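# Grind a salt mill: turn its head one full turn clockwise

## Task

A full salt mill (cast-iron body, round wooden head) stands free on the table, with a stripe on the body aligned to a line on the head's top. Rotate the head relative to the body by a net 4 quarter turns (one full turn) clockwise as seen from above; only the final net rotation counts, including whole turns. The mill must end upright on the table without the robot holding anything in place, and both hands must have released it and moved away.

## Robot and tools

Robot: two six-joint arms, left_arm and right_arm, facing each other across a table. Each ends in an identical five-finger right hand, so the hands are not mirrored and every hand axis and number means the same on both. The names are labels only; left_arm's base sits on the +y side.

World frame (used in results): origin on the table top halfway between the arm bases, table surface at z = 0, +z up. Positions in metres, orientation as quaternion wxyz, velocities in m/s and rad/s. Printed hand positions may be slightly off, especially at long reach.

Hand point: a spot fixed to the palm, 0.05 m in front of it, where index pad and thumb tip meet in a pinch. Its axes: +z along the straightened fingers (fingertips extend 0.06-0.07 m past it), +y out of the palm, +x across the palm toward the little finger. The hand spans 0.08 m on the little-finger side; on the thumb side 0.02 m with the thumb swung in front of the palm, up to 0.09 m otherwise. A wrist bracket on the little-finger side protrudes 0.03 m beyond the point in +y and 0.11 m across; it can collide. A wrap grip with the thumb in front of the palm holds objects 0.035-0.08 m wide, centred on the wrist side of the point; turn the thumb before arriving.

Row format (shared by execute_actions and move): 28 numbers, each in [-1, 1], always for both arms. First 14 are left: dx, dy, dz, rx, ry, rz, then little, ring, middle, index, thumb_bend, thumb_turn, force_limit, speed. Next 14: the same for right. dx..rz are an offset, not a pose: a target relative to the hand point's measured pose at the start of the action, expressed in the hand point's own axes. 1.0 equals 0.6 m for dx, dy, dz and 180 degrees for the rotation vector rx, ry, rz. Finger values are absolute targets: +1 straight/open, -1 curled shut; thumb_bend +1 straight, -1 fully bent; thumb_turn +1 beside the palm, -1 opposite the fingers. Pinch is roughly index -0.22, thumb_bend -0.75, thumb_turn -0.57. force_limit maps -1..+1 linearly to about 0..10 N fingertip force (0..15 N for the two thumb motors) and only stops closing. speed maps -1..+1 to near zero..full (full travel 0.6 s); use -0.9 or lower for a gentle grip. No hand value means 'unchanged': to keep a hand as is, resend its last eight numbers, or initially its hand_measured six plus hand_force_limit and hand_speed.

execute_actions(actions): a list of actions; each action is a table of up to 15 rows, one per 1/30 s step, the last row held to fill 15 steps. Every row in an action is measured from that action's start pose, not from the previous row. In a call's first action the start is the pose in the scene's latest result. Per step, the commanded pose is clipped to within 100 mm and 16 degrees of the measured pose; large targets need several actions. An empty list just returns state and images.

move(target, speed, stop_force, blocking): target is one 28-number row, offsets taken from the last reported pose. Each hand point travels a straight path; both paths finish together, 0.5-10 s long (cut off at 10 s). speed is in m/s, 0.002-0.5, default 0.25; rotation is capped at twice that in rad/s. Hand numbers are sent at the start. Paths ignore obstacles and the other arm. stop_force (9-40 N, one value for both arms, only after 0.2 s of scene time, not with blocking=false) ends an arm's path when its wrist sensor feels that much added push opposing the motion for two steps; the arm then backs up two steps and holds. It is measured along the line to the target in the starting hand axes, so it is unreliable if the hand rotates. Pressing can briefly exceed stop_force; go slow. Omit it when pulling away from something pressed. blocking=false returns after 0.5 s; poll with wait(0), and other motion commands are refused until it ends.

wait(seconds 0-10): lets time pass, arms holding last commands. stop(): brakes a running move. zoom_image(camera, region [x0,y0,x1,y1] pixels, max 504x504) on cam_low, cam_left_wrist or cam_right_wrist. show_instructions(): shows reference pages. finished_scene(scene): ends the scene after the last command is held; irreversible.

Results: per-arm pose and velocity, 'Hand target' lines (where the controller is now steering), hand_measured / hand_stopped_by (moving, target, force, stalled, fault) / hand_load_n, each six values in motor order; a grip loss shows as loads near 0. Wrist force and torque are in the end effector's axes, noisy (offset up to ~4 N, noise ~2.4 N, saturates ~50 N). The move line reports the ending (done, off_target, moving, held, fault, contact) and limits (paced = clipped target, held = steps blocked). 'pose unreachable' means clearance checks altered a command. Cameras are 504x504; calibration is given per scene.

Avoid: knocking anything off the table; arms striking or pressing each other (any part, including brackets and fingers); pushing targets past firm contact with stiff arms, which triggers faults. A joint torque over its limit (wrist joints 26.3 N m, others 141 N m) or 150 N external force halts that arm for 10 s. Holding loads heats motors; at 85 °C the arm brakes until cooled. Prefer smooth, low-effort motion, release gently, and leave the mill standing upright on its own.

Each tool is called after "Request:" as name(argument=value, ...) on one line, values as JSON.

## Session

Request:
execute_actions(actions=[])

Scene clock: 0.00 s.
left_arm: end_effector_position=(+0.3140, +0.4812, +0.4837) hand_measured=(+1.000, +1.000, +1.000, +1.000, +1.000, +1.000) hand_load_n=(+0.0, +0.0, +0.0, +0.0, +0.0, +0.0) hand_stopped_by=(target, target, target, target, target, target) hand_force_limit=0.00 hand_speed=-0.80 end_effector_quat_wxyz=(+0.024, +0.416, +0.909, -0.004) end_effector_velocity=(+0.000, -0.000, -0.000) end_effector_angular_velocity=(-0.001, -0.000, -0.001) | right_arm: end_effector_position=(+0.1111, -0.2744, +0.4824) hand_measured=(+1.000, +1.000, +1.000, +1.000, +1.000, +1.000) hand_load_n=(+0.0, +0.0, +0.0, +0.0, +0.0, +0.0) hand_stopped_by=(target, target, target, target, target, target) hand_force_limit=0.00 hand_speed=-0.80 end_effector_quat_wxyz=(-0.013, -0.356, +0.935, -0.007) end_effector_velocity=(+0.000, -0.000, -0.000) end_effector_angular_velocity=(-0.000, -0.000, -0.001)
Joint positions: left_arm=[ 0.526 -1.738  1.335  1.932  1.544 -1.859] | right_arm=[-1.169 -1.699  1.314  1.981  1.584 -1.894]
Joint velocities: left_arm=[-0.    -0.     0.    -0.001 -0.     0.   ] | right_arm=[-0.001 -0.     0.    -0.     0.     0.   ]
Motor temperatures (°C, as the motors report them): left_arm=[26 24 25 29 32 33] | right_arm=[23 22 26 28 38 30]
Wrist force (N, on the end effector, along its own x y z axes, offset not removed): no reading
Wrist torque (N m, same axes, about the end effector's origin, offset not removed): no reading
Hand target (left_arm): +0.314, +0.481, +0.484; +0.024, +0.416, +0.909, -0.004
Hand target (right_arm): +0.111, -0.274, +0.482; -0.013, -0.356, +0.935, -0.007
camera_calibration (this result's frames):
cam_left_wrist: T_world_to_cam=[[0.854934, 0.518348, 0.0200768, -0.520125], [0.409746, -0.698533, 0.586651, -0.076248], [0.318114, -0.493321, -0.809591, 0.655968], [0, 0, 0, 1]] pos_world=[0.267242, 0.539947, 0.586239]
cam_right_wrist: T_world_to_cam=[[-0.533206, 0.845895, -0.0123245, 0.308285], [0.726646, 0.465401, 0.505359, -0.193798], [0.433217, 0.260505, -0.862821, 0.573006], [0, 0, 0, 1]] pos_world=[0.0569663, -0.319854, 0.596139]

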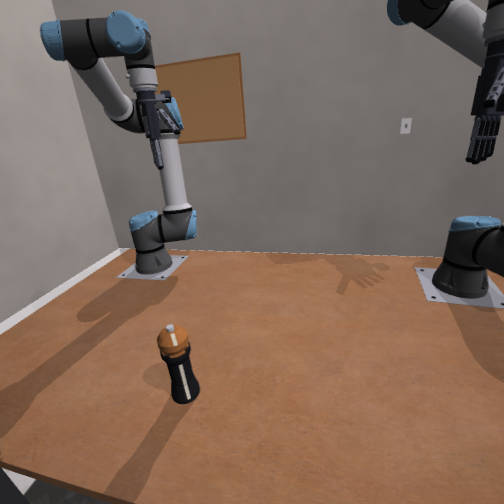

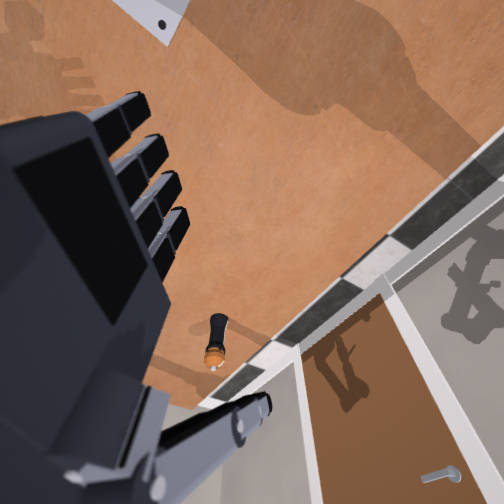

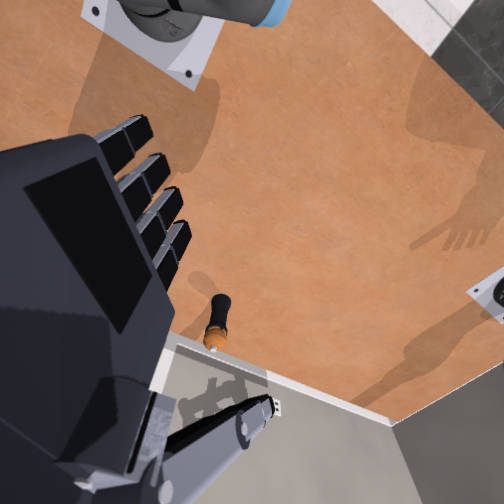

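Request:
move(target=[-0.26,-0.272,0.31,0.108,-0.32,-0.714,-1,0.47,0.47,0.47,1,-1,0.5,0.5, -0.15,-0.15,0.15,0,0,0.937,1,1,1,1,1,-1,0.5,0.5], speed=0.5)

Scene clock: 22.87 s.
left_arm: end_effector_position=(+0.2998, +0.2508, +0.3041) hand_measured=(-1.000, +0.470, +0.470, +0.470, +1.000, -1.000) hand_load_n=(+0.0, +0.0, +0.0, +0.0, +0.0, +0.0) hand_stopped_by=(target, target, target, target, target, target) hand_force_limit=0.50 hand_speed=0.50 end_effector_quat_wxyz=(-0.299, +0.640, -0.641, +0.300) end_effector_velocity=(-0.000, -0.001, -0.001) end_effector_angular_velocity=(-0.002, -0.003, +0.013) | right_arm: end_effector_position=(+0.2365, -0.2837, +0.3904) hand_measured=(+1.000, +1.000, +1.000, +1.000, +1.000, -1.000) hand_load_n=(+0.0, +0.0, +0.0, +0.0, +0.0, +0.0) hand_stopped_by=(target, target, target, target, target, target) hand_force_limit=0.50 hand_speed=0.50 end_effector_quat_wxyz=(+0.006, +0.895, +0.447, -0.013) end_effector_velocity=(+0.001, -0.001, -0.000) end_effector_angular_velocity=(-0.003, -0.001, -0.012)
Joint positions: left_arm=[ 0.033 -1.389  1.589  1.451  0.698 -4.817] | right_arm=[-0.95  -1.388  1.243  1.743  1.578  1.268]
Joint velocities: left_arm=[-0.001  0.006 -0.     0.01  -0.002 -0.022] | right_arm=[-0.001  0.003 -0.002  0.     0.003  0.011]
Motor temperatures (°C, as the motors report them): left_arm=[26 24 25 29 32 33] | right_arm=[23 22 26 28 38 30]
Wrist force (N, on the end effector, along its own x y z axes, offset not removed): left_arm=[-1.8 1.7 -2.0] | right_arm=[-2.8 -0.2 1.4]
Wrist torque (N m, same axes, about the end effector's origin, offset not removed): left_arm=[0.33 0.53 -0.05] | right_arm=[0.07 0.39 -0.16]
Hand target (left_arm): +0.300, +0.251, +0.304; -0.299, +0.640, -0.640, +0.300
Hand target (right_arm): +0.237, -0.284, +0.390; +0.006, +0.895, +0.446, -0.013
Off the commanded pose (left_arm): 0.001 m, 0 deg.
Off the commanded pose (right_arm): 0.000 m, 0 deg.
move: done
camera_calibration (this result's frames):
cam_left_wrist: T_world_to_cam=[[-0.630515, 0.167449, -0.7579, 0.384933], [-0.331863, 0.824541, 0.458257, -0.246658], [0.701654, 0.540457, -0.464315, -0.0778719], [0, 0, 0, 1]] pos_world=[0.215489, 0.181009, 0.368616]
cam_right_wrist: T_world_to_cam=[[0.689949, -0.723858, -0.000138266, -0.357451], [-0.60289, -0.574754, 0.553337, -0.233502], [-0.400617, -0.381691, -0.832957, 0.444992], [0, 0, 0, 1]] pos_world=[0.284118, -0.223101, 0.499815]

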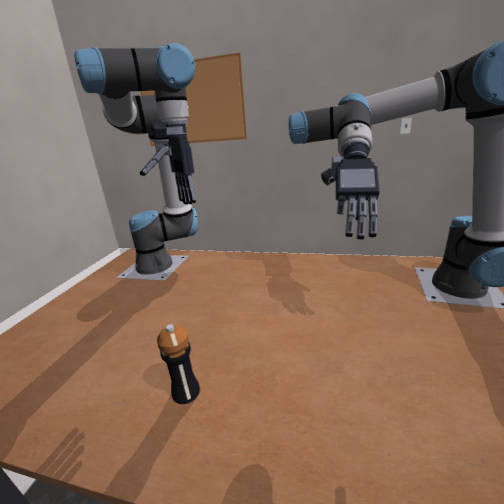

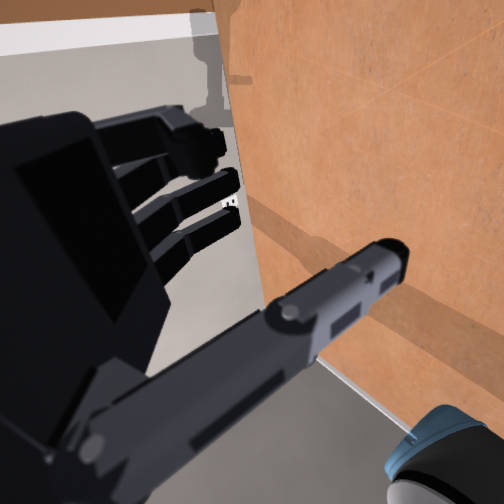

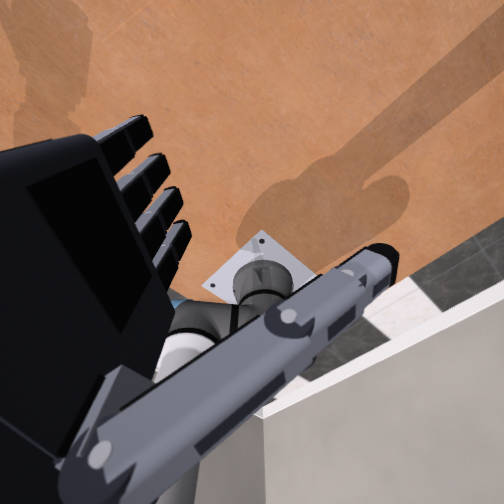

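Request:
move(target=[0,0,0,0,0,0,-1,0.47,0.47,0.47,1,-1,0.5,0.5, 0.3575,0.265,0.523,0,0.509,0,1,1,1,1,1,-1,0.5,0.5], speed=0.4)

Scene clock: 36.63 s.
left_arm: end_effector_position=(+0.2998, +0.2508, +0.3041) hand_measured=(-1.000, +0.470, +0.470, +0.470, +1.000, -1.000) hand_load_n=(+0.0, +0.0, +0.0, +0.0, +0.0, +0.0) hand_stopped_by=(target, target, target, target, target, target) hand_force_limit=0.50 hand_speed=0.50 end_effector_quat_wxyz=(-0.299, +0.640, -0.641, +0.300) end_effector_velocity=(+0.000, +0.000, -0.000) end_effector_angular_velocity=(+0.000, +0.000, +0.001) | right_arm: end_effector_position=(+0.4860, -0.2148, +0.0706) hand_measured=(+1.000, +1.000, +1.000, +1.000, +1.000, -1.000) hand_load_n=(+0.0, +0.0, +0.0, +0.0, +0.0, +0.0) hand_stopped_by=(target, target, target, target, target, target) hand_force_limit=0.50 hand_speed=0.50 end_effector_quat_wxyz=(-0.316, +0.634, +0.315, +0.632) end_effector_velocity=(+0.001, -0.000, -0.001) end_effector_angular_velocity=(+0.013, -0.010, -0.005)
Joint positions: left_arm=[ 0.033 -1.389  1.589  1.451  0.698 -4.817] | right_arm=[-1.482 -1.211  2.364 -1.151  0.738  1.571]
Joint velocities: left_arm=[ 0.  0.  0.  0.  0. -0.] | right_arm=[ 0.001  0.012  0.007 -0.043  0.007  0.017]
Motor temperatures (°C, as the motors report them): left_arm=[26 24 25 29 32 33] | right_arm=[23 22 26 28 38 30]
Wrist force (N, on the end effector, along its own x y z axes, offset not removed): left_arm=[1.4 -0.4 3.6] | right_arm=[-2.3 1.5 -0.4]
Wrist torque (N m, same axes, about the end effector's origin, offset not removed): left_arm=[-0.43 -0.29 0.07] | right_arm=[0.28 0.43 -0.08]
Hand target (left_arm): +0.300, +0.251, +0.304; -0.299, +0.640, -0.641, +0.300
Hand target (right_arm): +0.486, -0.215, +0.070; -0.316, +0.633, +0.315, +0.633
Off the commanded pose (left_arm): 0.000 m, 0 deg.
Off the commanded pose (right_arm): 0.001 m, 0 deg.
move: done
camera_calibration (this result's frames):
cam_left_wrist: T_world_to_cam=[[-0.630516, 0.167434, -0.757902, 0.384942], [-0.331862, 0.824549, 0.458242, -0.246653], [0.701653, 0.540448, -0.464326, -0.0778608], [0, 0, 0, 1]] pos_world=[0.215488, 0.181005, 0.368622]
cam_right_wrist: T_world_to_cam=[[0.789178, -0.591205, -0.166357, -0.487773], [-0.430772, -0.339767, -0.836058, 0.198439], [0.43776, 0.731461, -0.522811, 0.114616], [0, 0, 0, 1]] pos_world=[0.420247, -0.304788, 0.144685]

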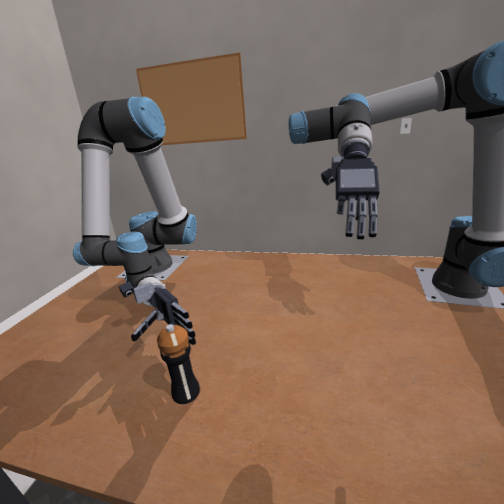

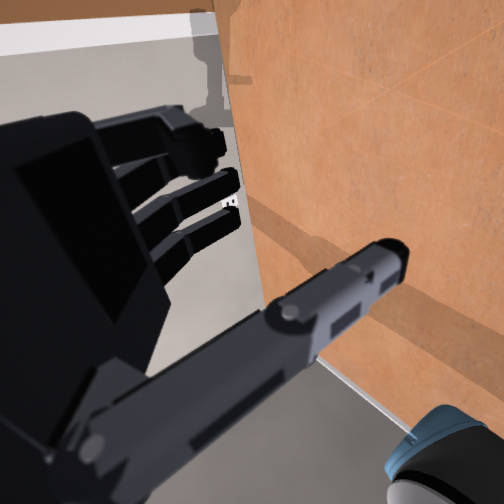

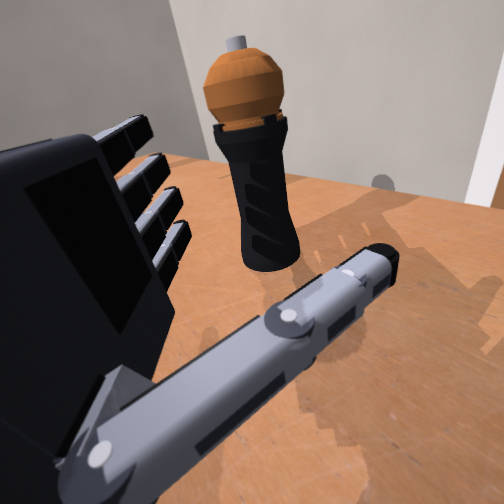

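Request:
move(target=[0,0,0,0,0,0,-1,0.47,0.47,0.47,1,-1,0.5,0.5, -0.062,0.019,0.23,0,0.002,0,1,1,1,1,1,-1,0.5,0.5], speed=0.12)

Request:
execute_actions(actions=[[[0,0,0,0,0,0,-1,0.47,0.47,0.47,1,-1,0.5,0.5, 0,0,0,0,0,0,-0.2,-0.2,-0.2,-0.1,0.5,-1,0,0.5]],[[0,0,0,0,0,0,-1,0.47,0.47,0.47,1,-1,0.5,0.5, 0,0,0,0,0,0,-0.35,-0.35,-1,-1,-1,-1,1,-0.5]],[[0,0,0,0,0,0,-1,0.47,0.47,0.47,1,-1,0.5,0.5, 0,0,0,0,0,0,-0.35,-0.35,-1,-1,-1,-1,1,-0.5]],[[0,0,0,0,0,0,-1,0.47,0.47,0.47,1,-1,0.5,0.5, 0,0,0,0,0,0,-1,-1,-1,-1,-1,-1,-0.3,-0.7]]])

Request:
zoom_image(camera="cam_low", region=[120, 300, 240, 420])

Scene clock: 53.03 s.
left_arm: end_effector_position=(+0.2998, +0.2508, +0.3041) hand_measured=(-1.000, +0.470, +0.470, +0.470, +1.000, -1.000) hand_load_n=(+0.0, +0.0, +0.0, +0.0, +0.0, +0.0) hand_stopped_by=(target, target, target, target, target, target) hand_force_limit=0.50 hand_speed=0.50 end_effector_quat_wxyz=(-0.299, +0.640, -0.641, +0.300) end_effector_velocity=(-0.000, -0.000, +0.000) end_effector_angular_velocity=(-0.000, -0.000, +0.000) | right_arm: end_effector_position=(+0.5778, -0.1116, +0.0331) hand_measured=(+1.000, +1.000, +1.000, +1.000, +1.000, -1.000) hand_load_n=(+0.0, +0.0, +0.0, +0.0, +0.0, +0.0) hand_stopped_by=(target, target, target, target, target, target) hand_force_limit=0.50 hand_speed=0.50 end_effector_quat_wxyz=(-0.317, +0.632, +0.314, +0.634) end_effector_velocity=(+0.002, +0.001, -0.001) end_effector_angular_velocity=(-0.001, +0.002, -0.002)
Joint positions: left_arm=[ 0.033 -1.389  1.589  1.451  0.698 -4.817] | right_arm=[-1.263 -0.93   1.983 -1.058  0.956  1.576]
Joint velocities: left_arm=[-0.     0.    -0.     0.    -0.    -0.001] | right_arm=[ 0.002  0.005 -0.007  0.004  0.004 -0.   ]
Motor temperatures (°C, as the motors report them): left_arm=[26 24 25 29 32 33] | right_arm=[23 22 26 28 38 30]
Wrist force (N, on the end effector, along its own x y z axes, offset not removed): left_arm=[-0.2 2.1 1.3] | right_arm=[-0.4 1.2 0.2]
Wrist torque (N m, same axes, about the end effector's origin, offset not removed): left_arm=[0.15 -0.01 0.04] | right_arm=[0.24 0.12 -0.10]
Hand target (left_arm): +0.300, +0.251, +0.304; -0.299, +0.640, -0.641, +0.300
Hand target (right_arm): +0.578, -0.111, +0.033; -0.317, +0.632, +0.314, +0.634
Off the commanded pose (left_arm): 0.000 m, 0 deg.
Off the commanded pose (right_arm): 0.000 m, 0 deg.
move: done
camera_calibration (this result's frames):
cam_left_wrist: T_world_to_cam=[[-0.630515, 0.167449, -0.7579, 0.384933], [-0.331863, 0.824541, 0.458257, -0.246658], [0.701654, 0.540456, -0.464315, -0.0778718], [0, 0, 0, 1]] pos_world=[0.215489, 0.181009, 0.368616]
cam_right_wrist: T_world_to_cam=[[0.789821, -0.590429, -0.166063, -0.505783], [-0.427537, -0.335862, -0.839291, 0.240355], [0.439767, 0.733887, -0.517701, -0.0216668], [0, 0, 0, 1]] pos_world=[0.511767, -0.202002, 0.106519]

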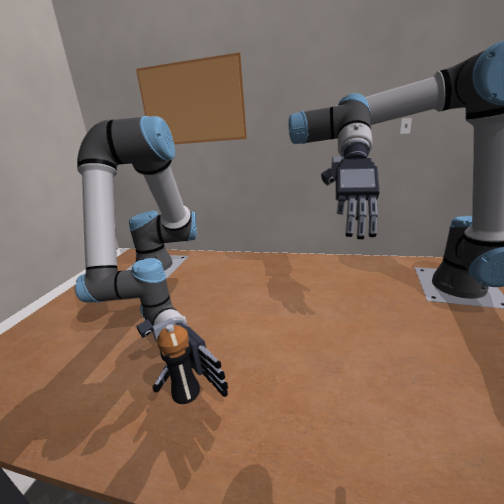

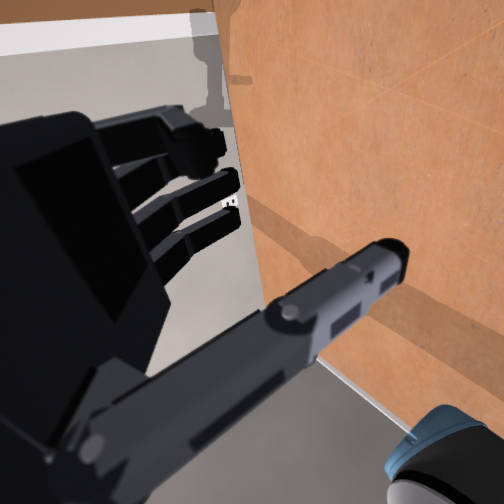

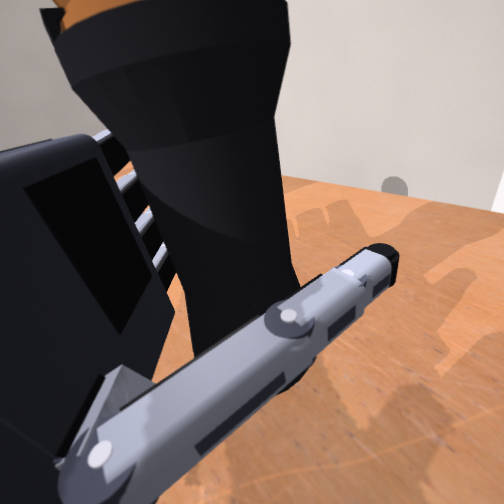

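Scene clock: 55.03 s.
left_arm: end_effector_position=(+0.2998, +0.2508, +0.3041) hand_measured=(-1.000, +0.470, +0.470, +0.470, +1.000, -1.000) hand_load_n=(+0.0, +0.0, +0.0, +0.0, +0.0, +0.0) hand_stopped_by=(target, target, target, target, target, target) hand_force_limit=0.50 hand_speed=0.50 end_effector_quat_wxyz=(-0.299, +0.640, -0.641, +0.300) end_effector_velocity=(-0.000, -0.000, +0.000) end_effector_angular_velocity=(+0.001, -0.000, -0.001) | right_arm: end_effector_position=(+0.5778, -0.1116, +0.0330) hand_measured=(-0.480, -0.480, -0.486, -0.410, +0.176, -1.000) hand_load_n=(+5.0, +6.0, +9.0, +6.5, +15.5, -2.0) hand_stopped_by=(force, force, force, force, force, target) hand_force_limit=-0.30 hand_speed=-0.70 end_effector_quat_wxyz=(-0.317, +0.632, +0.314, +0.634) end_effector_velocity=(+0.000, -0.000, +0.001) end_effector_angular_velocity=(-0.000, -0.002, -0.001)
Joint positions: left_arm=[ 0.033 -1.389  1.589  1.451  0.698 -4.817] | right_arm=[-1.263 -0.93   1.983 -1.058  0.956  1.576]
Joint velocities: left_arm=[-0.001  0.     0.     0.    -0.     0.001] | right_arm=[-0.001 -0.001 -0.    -0.    -0.    -0.001]
Motor temperatures (°C, as the motors report them): left_arm=[26 24 25 29 32 33] | right_arm=[23 22 26 28 38 30]
Wrist force (N, on the end effector, along its own x y z axes, offset not removed): left_arm=[-2.5 -1.1 -0.9] | right_arm=[11.1 1.2 -5.9]
Wrist torque (N m, same axes, about the end effector's origin, offset not removed): left_arm=[-0.27 0.55 -0.26] | right_arm=[0.45 -0.70 0.40]
Hand target (left_arm): +0.300, +0.251, +0.304; -0.299, +0.640, -0.641, +0.300
Hand target (right_arm): +0.578, -0.112, +0.033; -0.317, +0.632, +0.314, +0.634
Off the commanded pose (left_arm): 0.000 m, 0 deg.
Off the commanded pose (right_arm): 0.000 m, 0 deg.
camera_calibration (this result's frames):
cam_left_wrist: T_world_to_cam=[[-0.630515, 0.167449, -0.7579, 0.384933], [-0.331863, 0.824541, 0.458257, -0.246658], [0.701654, 0.540457, -0.464315, -0.0778719], [0, 0, 0, 1]] pos_world=[0.215489, 0.181009, 0.368616]
cam_right_wrist: T_world_to_cam=[[0.789866, -0.590367, -0.166066, -0.505755], [-0.427525, -0.335914, -0.839276, 0.24031], [0.439697, 0.733913, -0.517724, -0.0216674], [0, 0, 0, 1]] pos_world=[0.511745, -0.201956, 0.10648]

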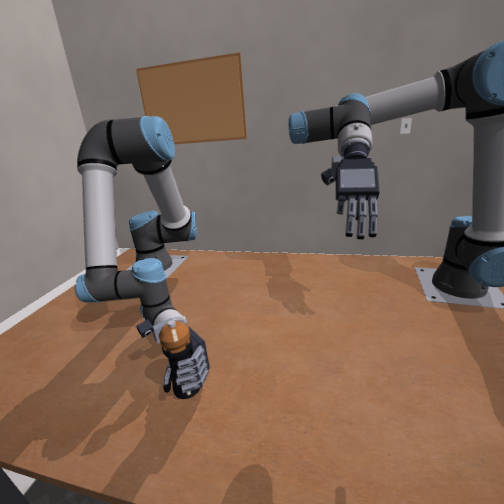

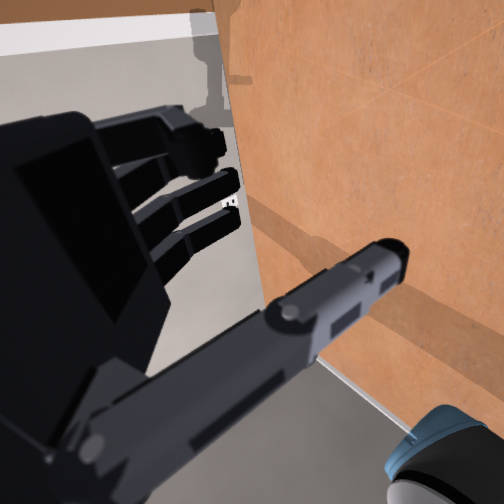

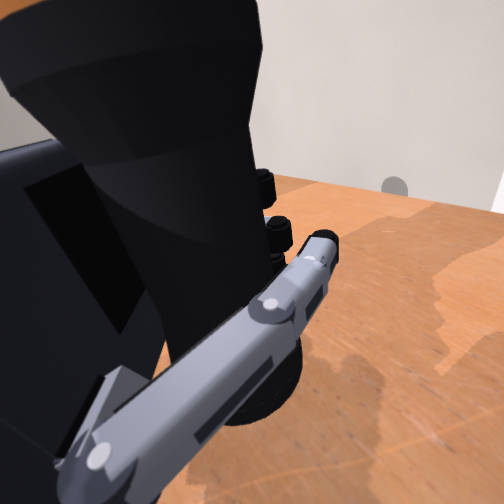

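Region (120, 300, 240, 420) of cam_low's 504x504 image, scaled by 4.200, with more detail than that image has.

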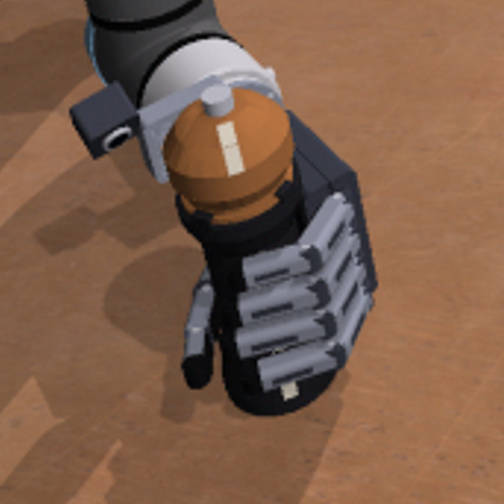

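Request:
move(target=[0,0,0,0,0,0,-1,0.47,0.47,0.47,1,-1,0.5,0.5, 0.017,-0.01,0,0,0,0,-1,-1,-1,-1,-1,-1,-0.3,-0.7], speed=0.06)

Request:
move(target=[0.235,0.0785,0.0855,0,0,0,-1,0.55,0.55,0.55,1,-1,0.5,0.5, -0.004,-0.532,0.0627,0,0,0,-1,-1,-1,-1,-1,-1,-0.3,-0.7], speed=0.25)

Request:
move(target=[0,0.015,0.013,0,0,0,-1,0.55,0.55,0.55,1,-1,0.5,0.5, -0.02,0,0,0,0,0,-1,-1,-1,-1,-1,-1,-0.3,-0.7], speed=0.012, stop_force=15)

Request:
zoom_image(camera="cam_low", region=[260, 260, 340, 340])

Scene clock: 75.93 s.
left_arm: end_effector_position=(+0.2998, +0.2508, +0.3041) hand_measured=(-1.000, +0.470, +0.470, +0.470, +1.000, -1.000) hand_load_n=(+0.0, +0.0, +0.0, +0.0, +0.0, +0.0) hand_stopped_by=(target, target, target, target, target, target) hand_force_limit=0.50 hand_speed=0.50 end_effector_quat_wxyz=(-0.299, +0.640, -0.641, +0.300) end_effector_velocity=(+0.000, +0.000, +0.000) end_effector_angular_velocity=(-0.001, -0.000, +0.001) | right_arm: end_effector_position=(+0.5731, -0.1081, +0.0430) hand_measured=(-0.480, -0.480, -0.486, -0.410, +0.176, -1.000) hand_load_n=(+0.0, +1.5, +8.0, +9.5, +12.0, +1.0) hand_stopped_by=(force, force, force, force, force, target) hand_force_limit=-0.30 hand_speed=-0.70 end_effector_quat_wxyz=(-0.317, +0.632, +0.314, +0.634) end_effector_velocity=(-0.001, +0.001, +0.002) end_effector_angular_velocity=(-0.001, -0.001, +0.000)
Joint positions: left_arm=[ 0.033 -1.389  1.589  1.451  0.698 -4.817] | right_arm=[-1.252 -0.955  1.988 -1.038  0.967  1.576]
Joint velocities: left_arm=[ 0.    -0.    -0.     0.    -0.    -0.001] | right_arm=[ 0.003 -0.005  0.001  0.004  0.003 -0.002]
Motor temperatures (°C, as the motors report them): left_arm=[26 24 25 29 32 33] | right_arm=[23 22 26 28 38 30]
Wrist force (N, on the end effector, along its own x y z axes, offset not removed): left_arm=[-0.8 1.4 0.2] | right_arm=[-8.1 1.0 0.2]
Wrist torque (N m, same axes, about the end effector's origin, offset not removed): left_arm=[0.03 0.19 0.02] | right_arm=[0.20 0.49 -0.18]
Hand target (left_arm): +0.300, +0.251, +0.304; -0.299, +0.640, -0.641, +0.300
Hand target (right_arm): +0.573, -0.108, +0.043; -0.317, +0.632, +0.314, +0.634
Off the commanded pose (left_arm): 0.000 m, 0 deg.
Off the commanded pose (right_arm): 0.000 m, 0 deg.
move: done
camera_calibration (this result's frames):
cam_left_wrist: T_world_to_cam=[[-0.630515, 0.167449, -0.7579, 0.384933], [-0.331863, 0.824541, 0.458257, -0.246658], [0.701654, 0.540457, -0.464315, -0.0778717], [0, 0, 0, 1]] pos_world=[0.215489, 0.181009, 0.368616]
cam_right_wrist: T_world_to_cam=[[0.789873, -0.590359, -0.166062, -0.498347], [-0.427517, -0.335917, -0.839279, 0.247839], [0.439693, 0.733918, -0.51772, -0.016985], [0, 0, 0, 1]] pos_world=[0.507054, -0.198484, 0.116457]

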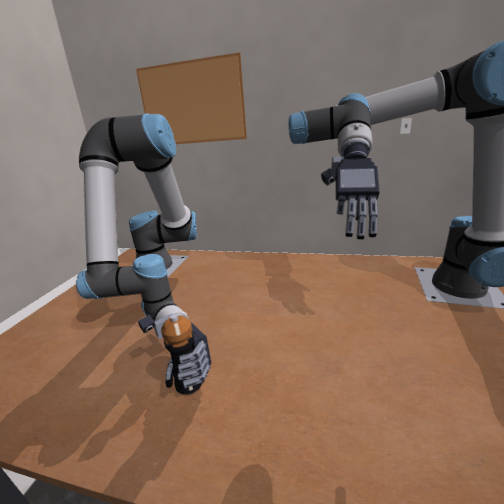

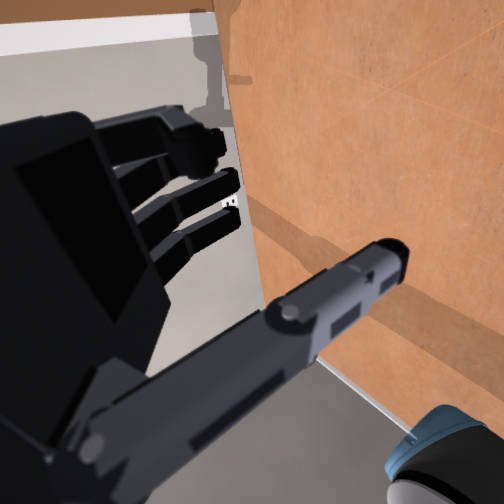

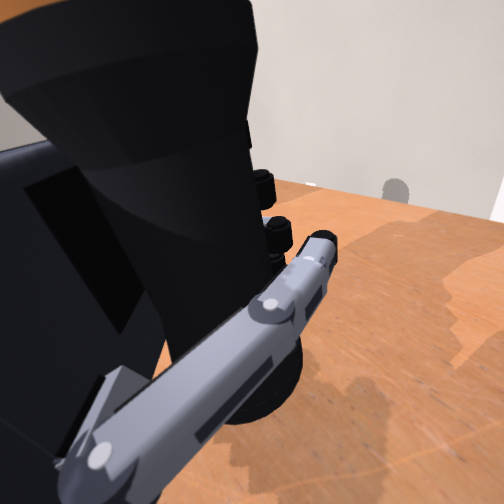

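Scene clock: 77.87 s.
left_arm: end_effector_position=(+0.3085, +0.1099, +0.2353) hand_measured=(-1.000, +0.550, +0.550, +0.550, +1.000, -1.000) hand_load_n=(+0.0, +0.0, +0.0, +0.0, +0.0, +0.0) hand_stopped_by=(target, target, target, target, target, target) hand_force_limit=0.50 hand_speed=0.50 end_effector_quat_wxyz=(-0.299, +0.640, -0.641, +0.300) end_effector_velocity=(+0.000, -0.001, -0.000) end_effector_angular_velocity=(-0.000, +0.000, +0.001) | right_arm: end_effector_position=(+0.3411, +0.1133, +0.0414) hand_measured=(-0.480, -0.480, -0.486, -0.410, +0.176, -1.000) hand_load_n=(+0.0, +1.5, +8.0, +9.5, +12.0, +1.0) hand_stopped_by=(force, force, force, force, force, target) hand_force_limit=-0.30 hand_speed=-0.70 end_effector_quat_wxyz=(-0.316, +0.632, +0.315, +0.634) end_effector_velocity=(-0.001, +0.002, -0.000) end_effector_angular_velocity=(-0.000, +0.000, -0.001)
Joint positions: left_arm=[ 0.07  -1.016  1.235  1.388  0.696 -4.76 ] | right_arm=[-0.564 -0.888  1.847 -0.964  1.655  1.571]
Joint velocities: left_arm=[ 0.001  0.004 -0.005  0.001  0.    -0.   ] | right_arm=[ 0.005  0.003 -0.007  0.004  0.006 -0.   ]
Motor temperatures (°C, as the motors report them): left_arm=[26 24 25 29 32 33] | right_arm=[23 22 26 28 38 30]
Wrist force (N, on the end effector, along its own x y z axes, offset not removed): left_arm=[2.9 -0.1 -0.6] | right_arm=[-9.2 0.3 -0.4]
Wrist torque (N m, same axes, about the end effector's origin, offset not removed): left_arm=[0.02 -0.29 0.07] | right_arm=[0.19 0.75 -0.25]
Hand target (left_arm): +0.309, +0.110, +0.235; -0.299, +0.640, -0.641, +0.300
Hand target (right_arm): +0.341, +0.114, +0.041; -0.316, +0.632, +0.315, +0.634
Off the commanded pose (left_arm): 0.000 m, 0 deg.
Off the commanded pose (right_arm): 0.001 m, 0 deg.
move: done
camera_calibration (this result's frames):
cam_left_wrist: T_world_to_cam=[[-0.630586, 0.167429, -0.757845, 0.361934], [-0.331853, 0.824528, 0.458288, -0.0960163], [0.701595, 0.540483, -0.464373, -0.0397367], [0, 0, 0, 1]] pos_world=[0.224246, 0.0400467, 0.299841]
cam_right_wrist: T_world_to_cam=[[0.790134, -0.590339, -0.164885, -0.184753], [-0.42677, -0.336782, -0.839312, 0.221504], [0.439949, 0.733538, -0.518042, -0.078329], [0, 0, 0, 1]] pos_world=[0.274971, 0.0229889, 0.11487]

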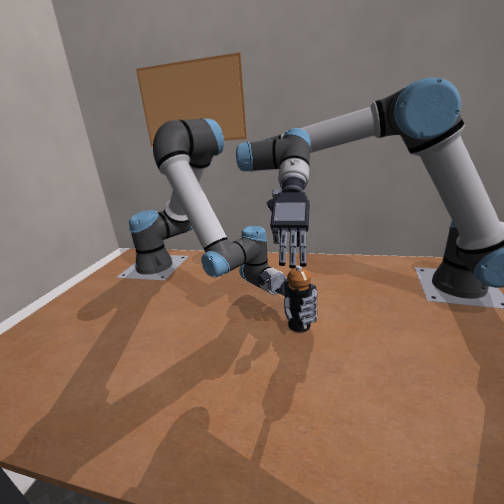

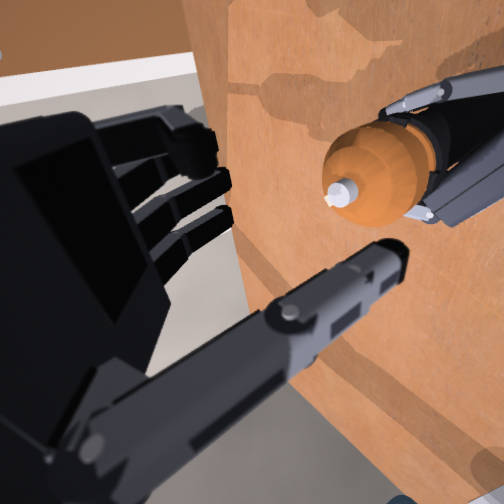

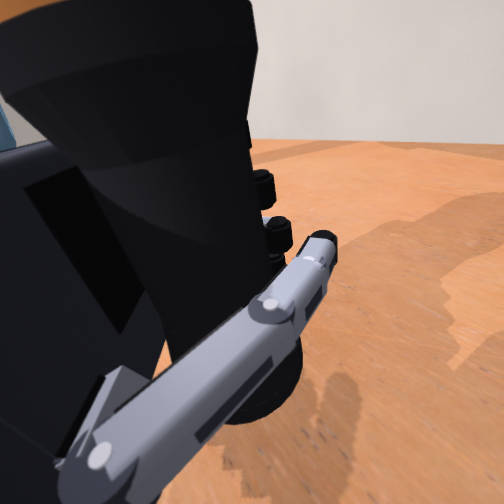

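Scene clock: 79.10 s.
left_arm: end_effector_position=(+0.3087, +0.1099, +0.2237) hand_measured=(-1.000, +0.550, +0.550, +0.550, +1.000, -1.000) hand_load_n=(+0.0, +0.0, +0.0, +0.0, +0.0, +0.0) hand_stopped_by=(target, target, target, target, target, target) hand_force_limit=0.50 hand_speed=0.50 end_effector_quat_wxyz=(-0.299, +0.640, -0.641, +0.300) end_effector_velocity=(+0.000, +0.000, -0.003) end_effector_angular_velocity=(+0.000, -0.000, -0.000) | right_arm: end_effector_position=(+0.3411, +0.1133, +0.0334) hand_measured=(-0.480, -0.480, -0.486, -0.410, +0.176, -1.000) hand_load_n=(+1.5, +3.5, +9.0, +8.5, +12.5, -2.5) hand_stopped_by=(force, force, force, force, force, target) hand_force_limit=-0.30 hand_speed=-0.70 end_effector_quat_wxyz=(-0.316, +0.632, +0.315, +0.634) end_effector_velocity=(-0.000, +0.000, +0.002) end_effector_angular_velocity=(-0.000, -0.000, +0.000)
Joint positions: left_arm=[ 0.07  -1.009  1.255  1.361  0.696 -4.76 ] | right_arm=[-0.564 -0.872  1.848 -0.98   1.655  1.571]
Joint velocities: left_arm=[ 0.     0.002  0.005 -0.007 -0.     0.001] | right_arm=[ 0.001 -0.003  0.     0.003  0.001 -0.   ]
Motor temperatures (°C, as the motors report them): left_arm=[26 24 25 29 32 33] | right_arm=[23 22 26 28 38 30]
Wrist force (N, on the end effector, along its own x y z axes, offset not removed): left_arm=[0.9 0.3 2.2] | right_arm=[10.2 1.5 5.1]
Wrist torque (N m, same axes, about the end effector's origin, offset not removed): left_arm=[-0.08 -0.04 0.05] | right_arm=[-0.02 -0.15 0.50]
Hand target (left_arm): +0.309, +0.110, +0.223; -0.299, +0.640, -0.641, +0.300
Hand target (right_arm): +0.341, +0.113, +0.034; -0.316, +0.632, +0.315, +0.634
Off the commanded pose (left_arm): 0.000 m, 0 deg.
Off the commanded pose (right_arm): 0.004 m, 0 deg.
move: contact (right_arm)
camera_calibration (this result's frames):
cam_left_wrist: T_world_to_cam=[[-0.630605, 0.167431, -0.757829, 0.353284], [-0.331855, 0.824516, 0.458308, -0.0906309], [0.701577, 0.540501, -0.464381, -0.0452342], [0, 0, 0, 1]] pos_world=[0.224441, 0.040025, 0.288259]
cam_right_wrist: T_world_to_cam=[[0.790112, -0.590374, -0.164869, -0.186087], [-0.426779, -0.336783, -0.839307, 0.214761], [0.43998, 0.73351, -0.518055, -0.0825351], [0, 0, 0, 1]] pos_world=[0.274998, 0.0230074, 0.106813]

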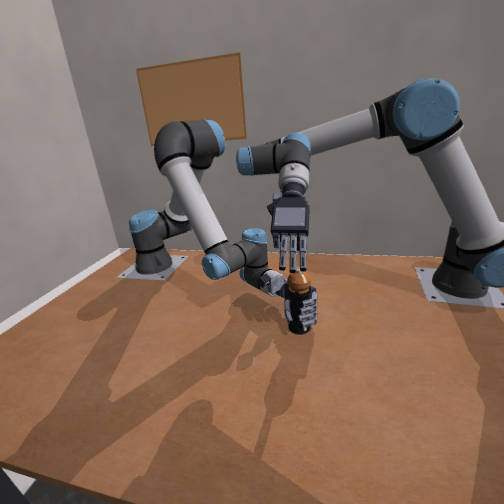

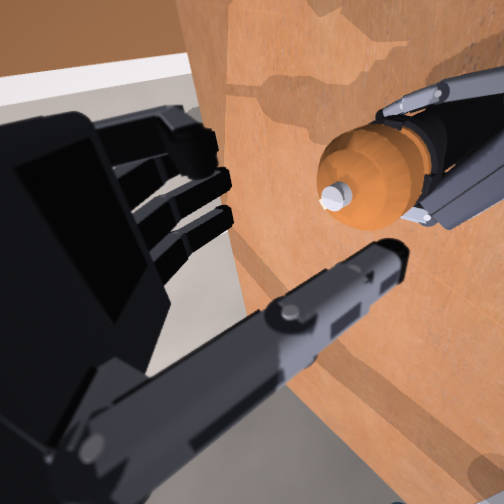

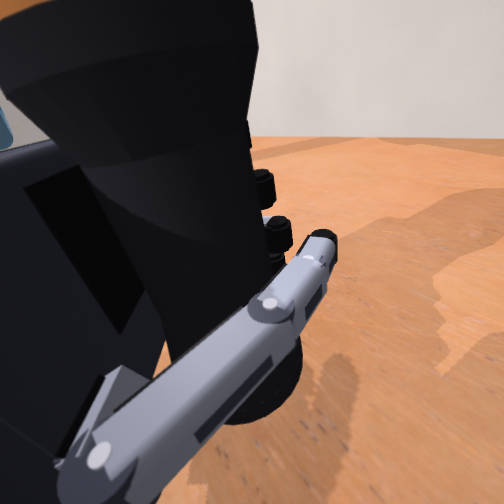

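Region (260, 260, 340, 340) of cam_low's 504x504 image, scaled by 6.300, with more detail than that image has.

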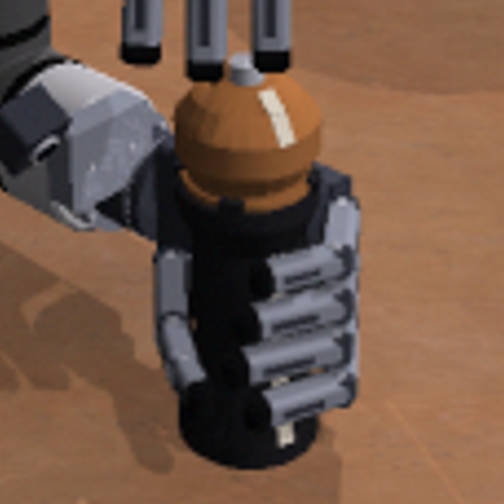

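Request:
move(target=[0,0.0881,0.074,0,0,0,-1,0.55,0.55,0.55,1,-1,0.5,0.5, 0,0,0,0,0,0,-1,-1,-0.98,-0.98,-0.98,-1,1,-0.7], speed=0.1)

Request:
execute_actions(actions=[[[0,0,0,0,0,0,-1,0.35,0.33,0.33,0.55,-1,-0.5,0.3, 0,0,0,0,0,0,-0.98,-0.98,-0.98,-0.98,-0.98,-1,-0.2,-0.7]],[[0,0,0,0,0,0,-1,0.35,-0.3,-0.3,-0.6,-1,-0.1,-0.7, 0,0,0,0,0,0,-0.98,-0.98,-0.98,-0.98,-0.98,-1,-0.2,-0.7]],[[0,0,0,0,0,0,-1,0.35,-0.3,-0.3,-0.75,-1,1,-0.7, 0,0,0,0,0,0,-0.98,-0.98,-0.98,-0.98,-0.98,-1,-0.2,-0.7]]])

Scene clock: 89.70 s.
left_arm: end_effector_position=(+0.3088, +0.1098, +0.1550) hand_measured=(-1.000, +0.550, +0.550, +0.550, +1.000, -1.000) hand_load_n=(+0.0, +0.0, +0.0, +0.0, +0.0, +0.0) hand_stopped_by=(target, target, target, target, target, target) hand_force_limit=0.50 hand_speed=0.50 end_effector_quat_wxyz=(-0.299, +0.640, -0.641, +0.300) end_effector_velocity=(-0.000, -0.000, -0.002) end_effector_angular_velocity=(+0.000, -0.000, -0.001) | right_arm: end_effector_position=(+0.3411, +0.1134, +0.0334) hand_measured=(-0.480, -0.480, -0.492, -0.416, +0.150, -1.000) hand_load_n=(+1.5, +3.0, +11.5, +11.0, +15.0, -2.5) hand_stopped_by=(force, force, force, force, force, target) hand_force_limit=1.00 hand_speed=-0.70 end_effector_quat_wxyz=(-0.316, +0.632, +0.315, +0.634) end_effector_velocity=(-0.000, +0.000, +0.000) end_effector_angular_velocity=(+0.000, +0.000, -0.000)
Joint positions: left_arm=[ 0.07  -0.956  1.352  1.21   0.696 -4.76 ] | right_arm=[-0.564 -0.872  1.848 -0.98   1.655  1.571]
Joint velocities: left_arm=[-0.     0.002  0.002 -0.005 -0.     0.002] | right_arm=[ 0.    -0.    -0.    -0.     0.001  0.   ]
Motor temperatures (°C, as the motors report them): left_arm=[26 24 25 29 32 33] | right_arm=[23 22 26 28 38 30]
Wrist force (N, on the end effector, along its own x y z axes, offset not removed): left_arm=[-0.2 -0.1 3.4] | right_arm=[12.2 3.2 2.2]
Wrist torque (N m, same axes, about the end effector's origin, offset not removed): left_arm=[-0.50 0.01 -0.02] | right_arm=[0.05 -0.39 0.41]
Hand target (left_arm): +0.309, +0.110, +0.155; -0.299, +0.640, -0.641, +0.300
Hand target (right_arm): +0.341, +0.113, +0.033; -0.316, +0.632, +0.315, +0.634
Off the commanded pose (left_arm): 0.000 m, 0 deg.
Off the commanded pose (right_arm): 0.000 m, 0 deg.
move: done
camera_calibration (this result's frames):
cam_left_wrist: T_world_to_cam=[[-0.630635, 0.167394, -0.757811, 0.301247], [-0.33189, 0.824497, 0.458316, -0.0589768], [0.701532, 0.540541, -0.4644, -0.077171], [0, 0, 0, 1]] pos_world=[0.224541, 0.0399133, 0.21948]
cam_right_wrist: T_world_to_cam=[[0.790152, -0.590319, -0.164871, -0.186058], [-0.42674, -0.336781, -0.839328, 0.214757], [0.439946, 0.733554, -0.518021, -0.0825217], [0, 0, 0, 1]] pos_world=[0.274965, 0.0230268, 0.106828]

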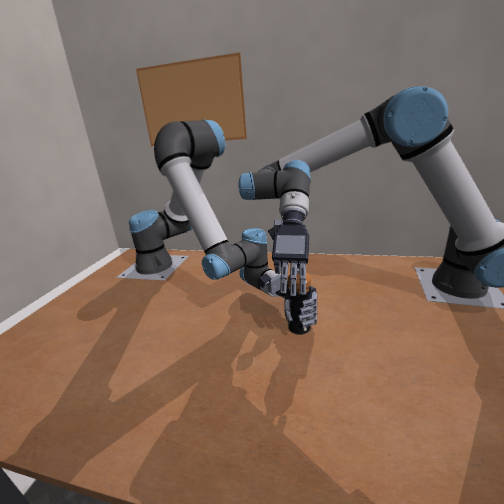

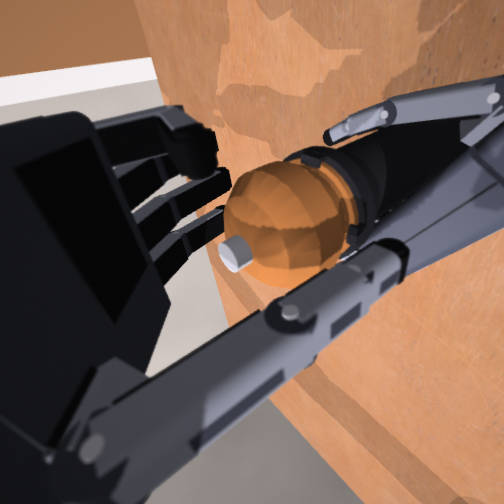

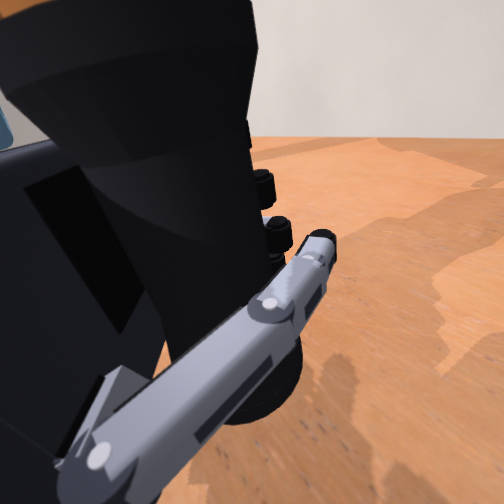

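Scene clock: 91.20 s.
left_arm: end_effector_position=(+0.3088, +0.1098, +0.1549) hand_measured=(-1.000, +0.350, +0.200, +0.184, +0.426, -1.000) hand_load_n=(+0.0, +0.0, +5.0, +7.5, +14.5, +0.5) hand_stopped_by=(target, target, force, force, force, target) hand_force_limit=1.00 hand_speed=-0.70 end_effector_quat_wxyz=(-0.299, +0.640, -0.641, +0.300) end_effector_velocity=(-0.000, -0.000, -0.000) end_effector_angular_velocity=(-0.001, -0.000, +0.000) | right_arm: end_effector_position=(+0.3411, +0.1134, +0.0334) hand_measured=(-0.494, -0.492, -0.492, -0.416, +0.150, -1.000) hand_load_n=(+4.5, +7.5, +10.0, +10.5, +15.5, -1.5) hand_stopped_by=(force, force, force, force, force, target) hand_force_limit=-0.20 hand_speed=-0.70 end_effector_quat_wxyz=(-0.316, +0.632, +0.315, +0.634) end_effector_velocity=(-0.000, +0.000, -0.000) end_effector_angular_velocity=(+0.001, +0.001, +0.000)
Joint positions: left_arm=[ 0.07  -0.955  1.352  1.209  0.696 -4.76 ] | right_arm=[-0.564 -0.872  1.848 -0.98   1.655  1.571]
Joint velocities: left_arm=[-0.     0.     0.    -0.001 -0.    -0.001] | right_arm=[ 0.001  0.    -0.    -0.001  0.001  0.001]
Motor temperatures (°C, as the motors report them): left_arm=[26 24 25 29 32 33] | right_arm=[23 22 26 28 38 30]
Wrist force (N, on the end effector, along its own x y z axes, offset not removed): left_arm=[2.5 6.2 0.9] | right_arm=[16.5 4.2 1.8]
Wrist torque (N m, same axes, about the end effector's origin, offset not removed): left_arm=[0.48 -0.32 0.10] | right_arm=[0.21 -0.94 0.74]
Hand target (left_arm): +0.309, +0.110, +0.155; -0.299, +0.640, -0.641, +0.300
Hand target (right_arm): +0.341, +0.113, +0.033; -0.316, +0.632, +0.315, +0.634
Off the commanded pose (left_arm): 0.000 m, 0 deg.
Off the commanded pose (right_arm): 0.000 m, 0 deg.
camera_calibration (this result's frames):
cam_left_wrist: T_world_to_cam=[[-0.630619, 0.167412, -0.757821, 0.301187], [-0.331884, 0.824498, 0.458318, -0.0589396], [0.70155, 0.540533, -0.464383, -0.0772174], [0, 0, 0, 1]] pos_world=[0.224545, 0.0399117, 0.219401]
cam_right_wrist: T_world_to_cam=[[0.790152, -0.59032, -0.164871, -0.186058], [-0.426741, -0.336783, -0.839326, 0.214756], [0.439945, 0.733553, -0.518024, -0.082522], [0, 0, 0, 1]] pos_world=[0.274965, 0.0230267, 0.106826]

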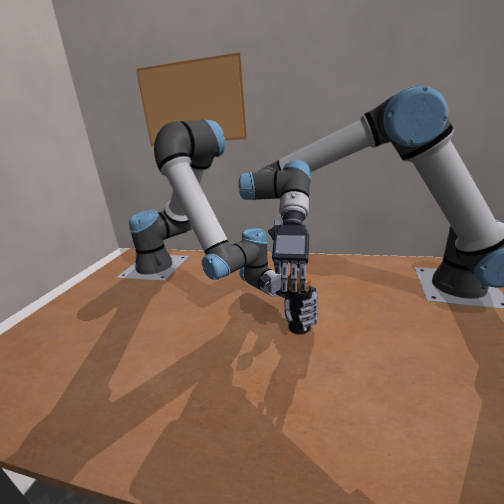

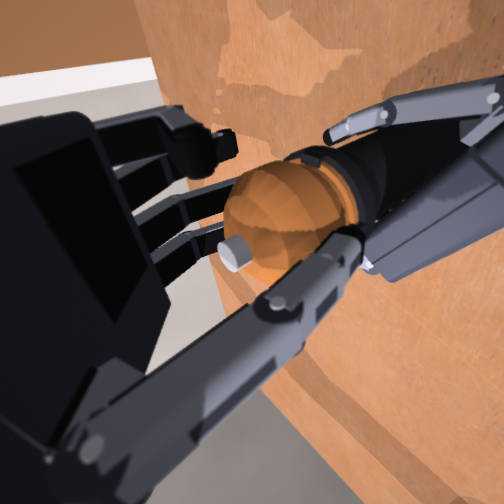

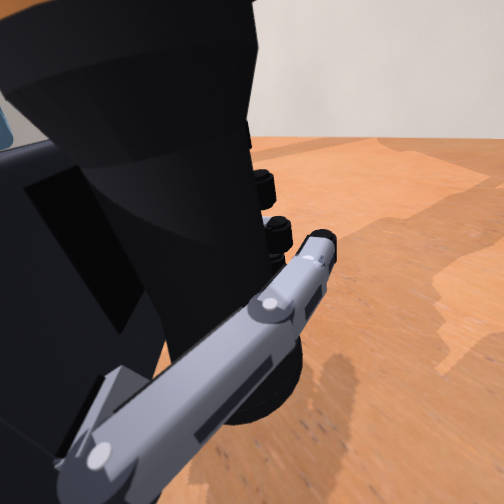

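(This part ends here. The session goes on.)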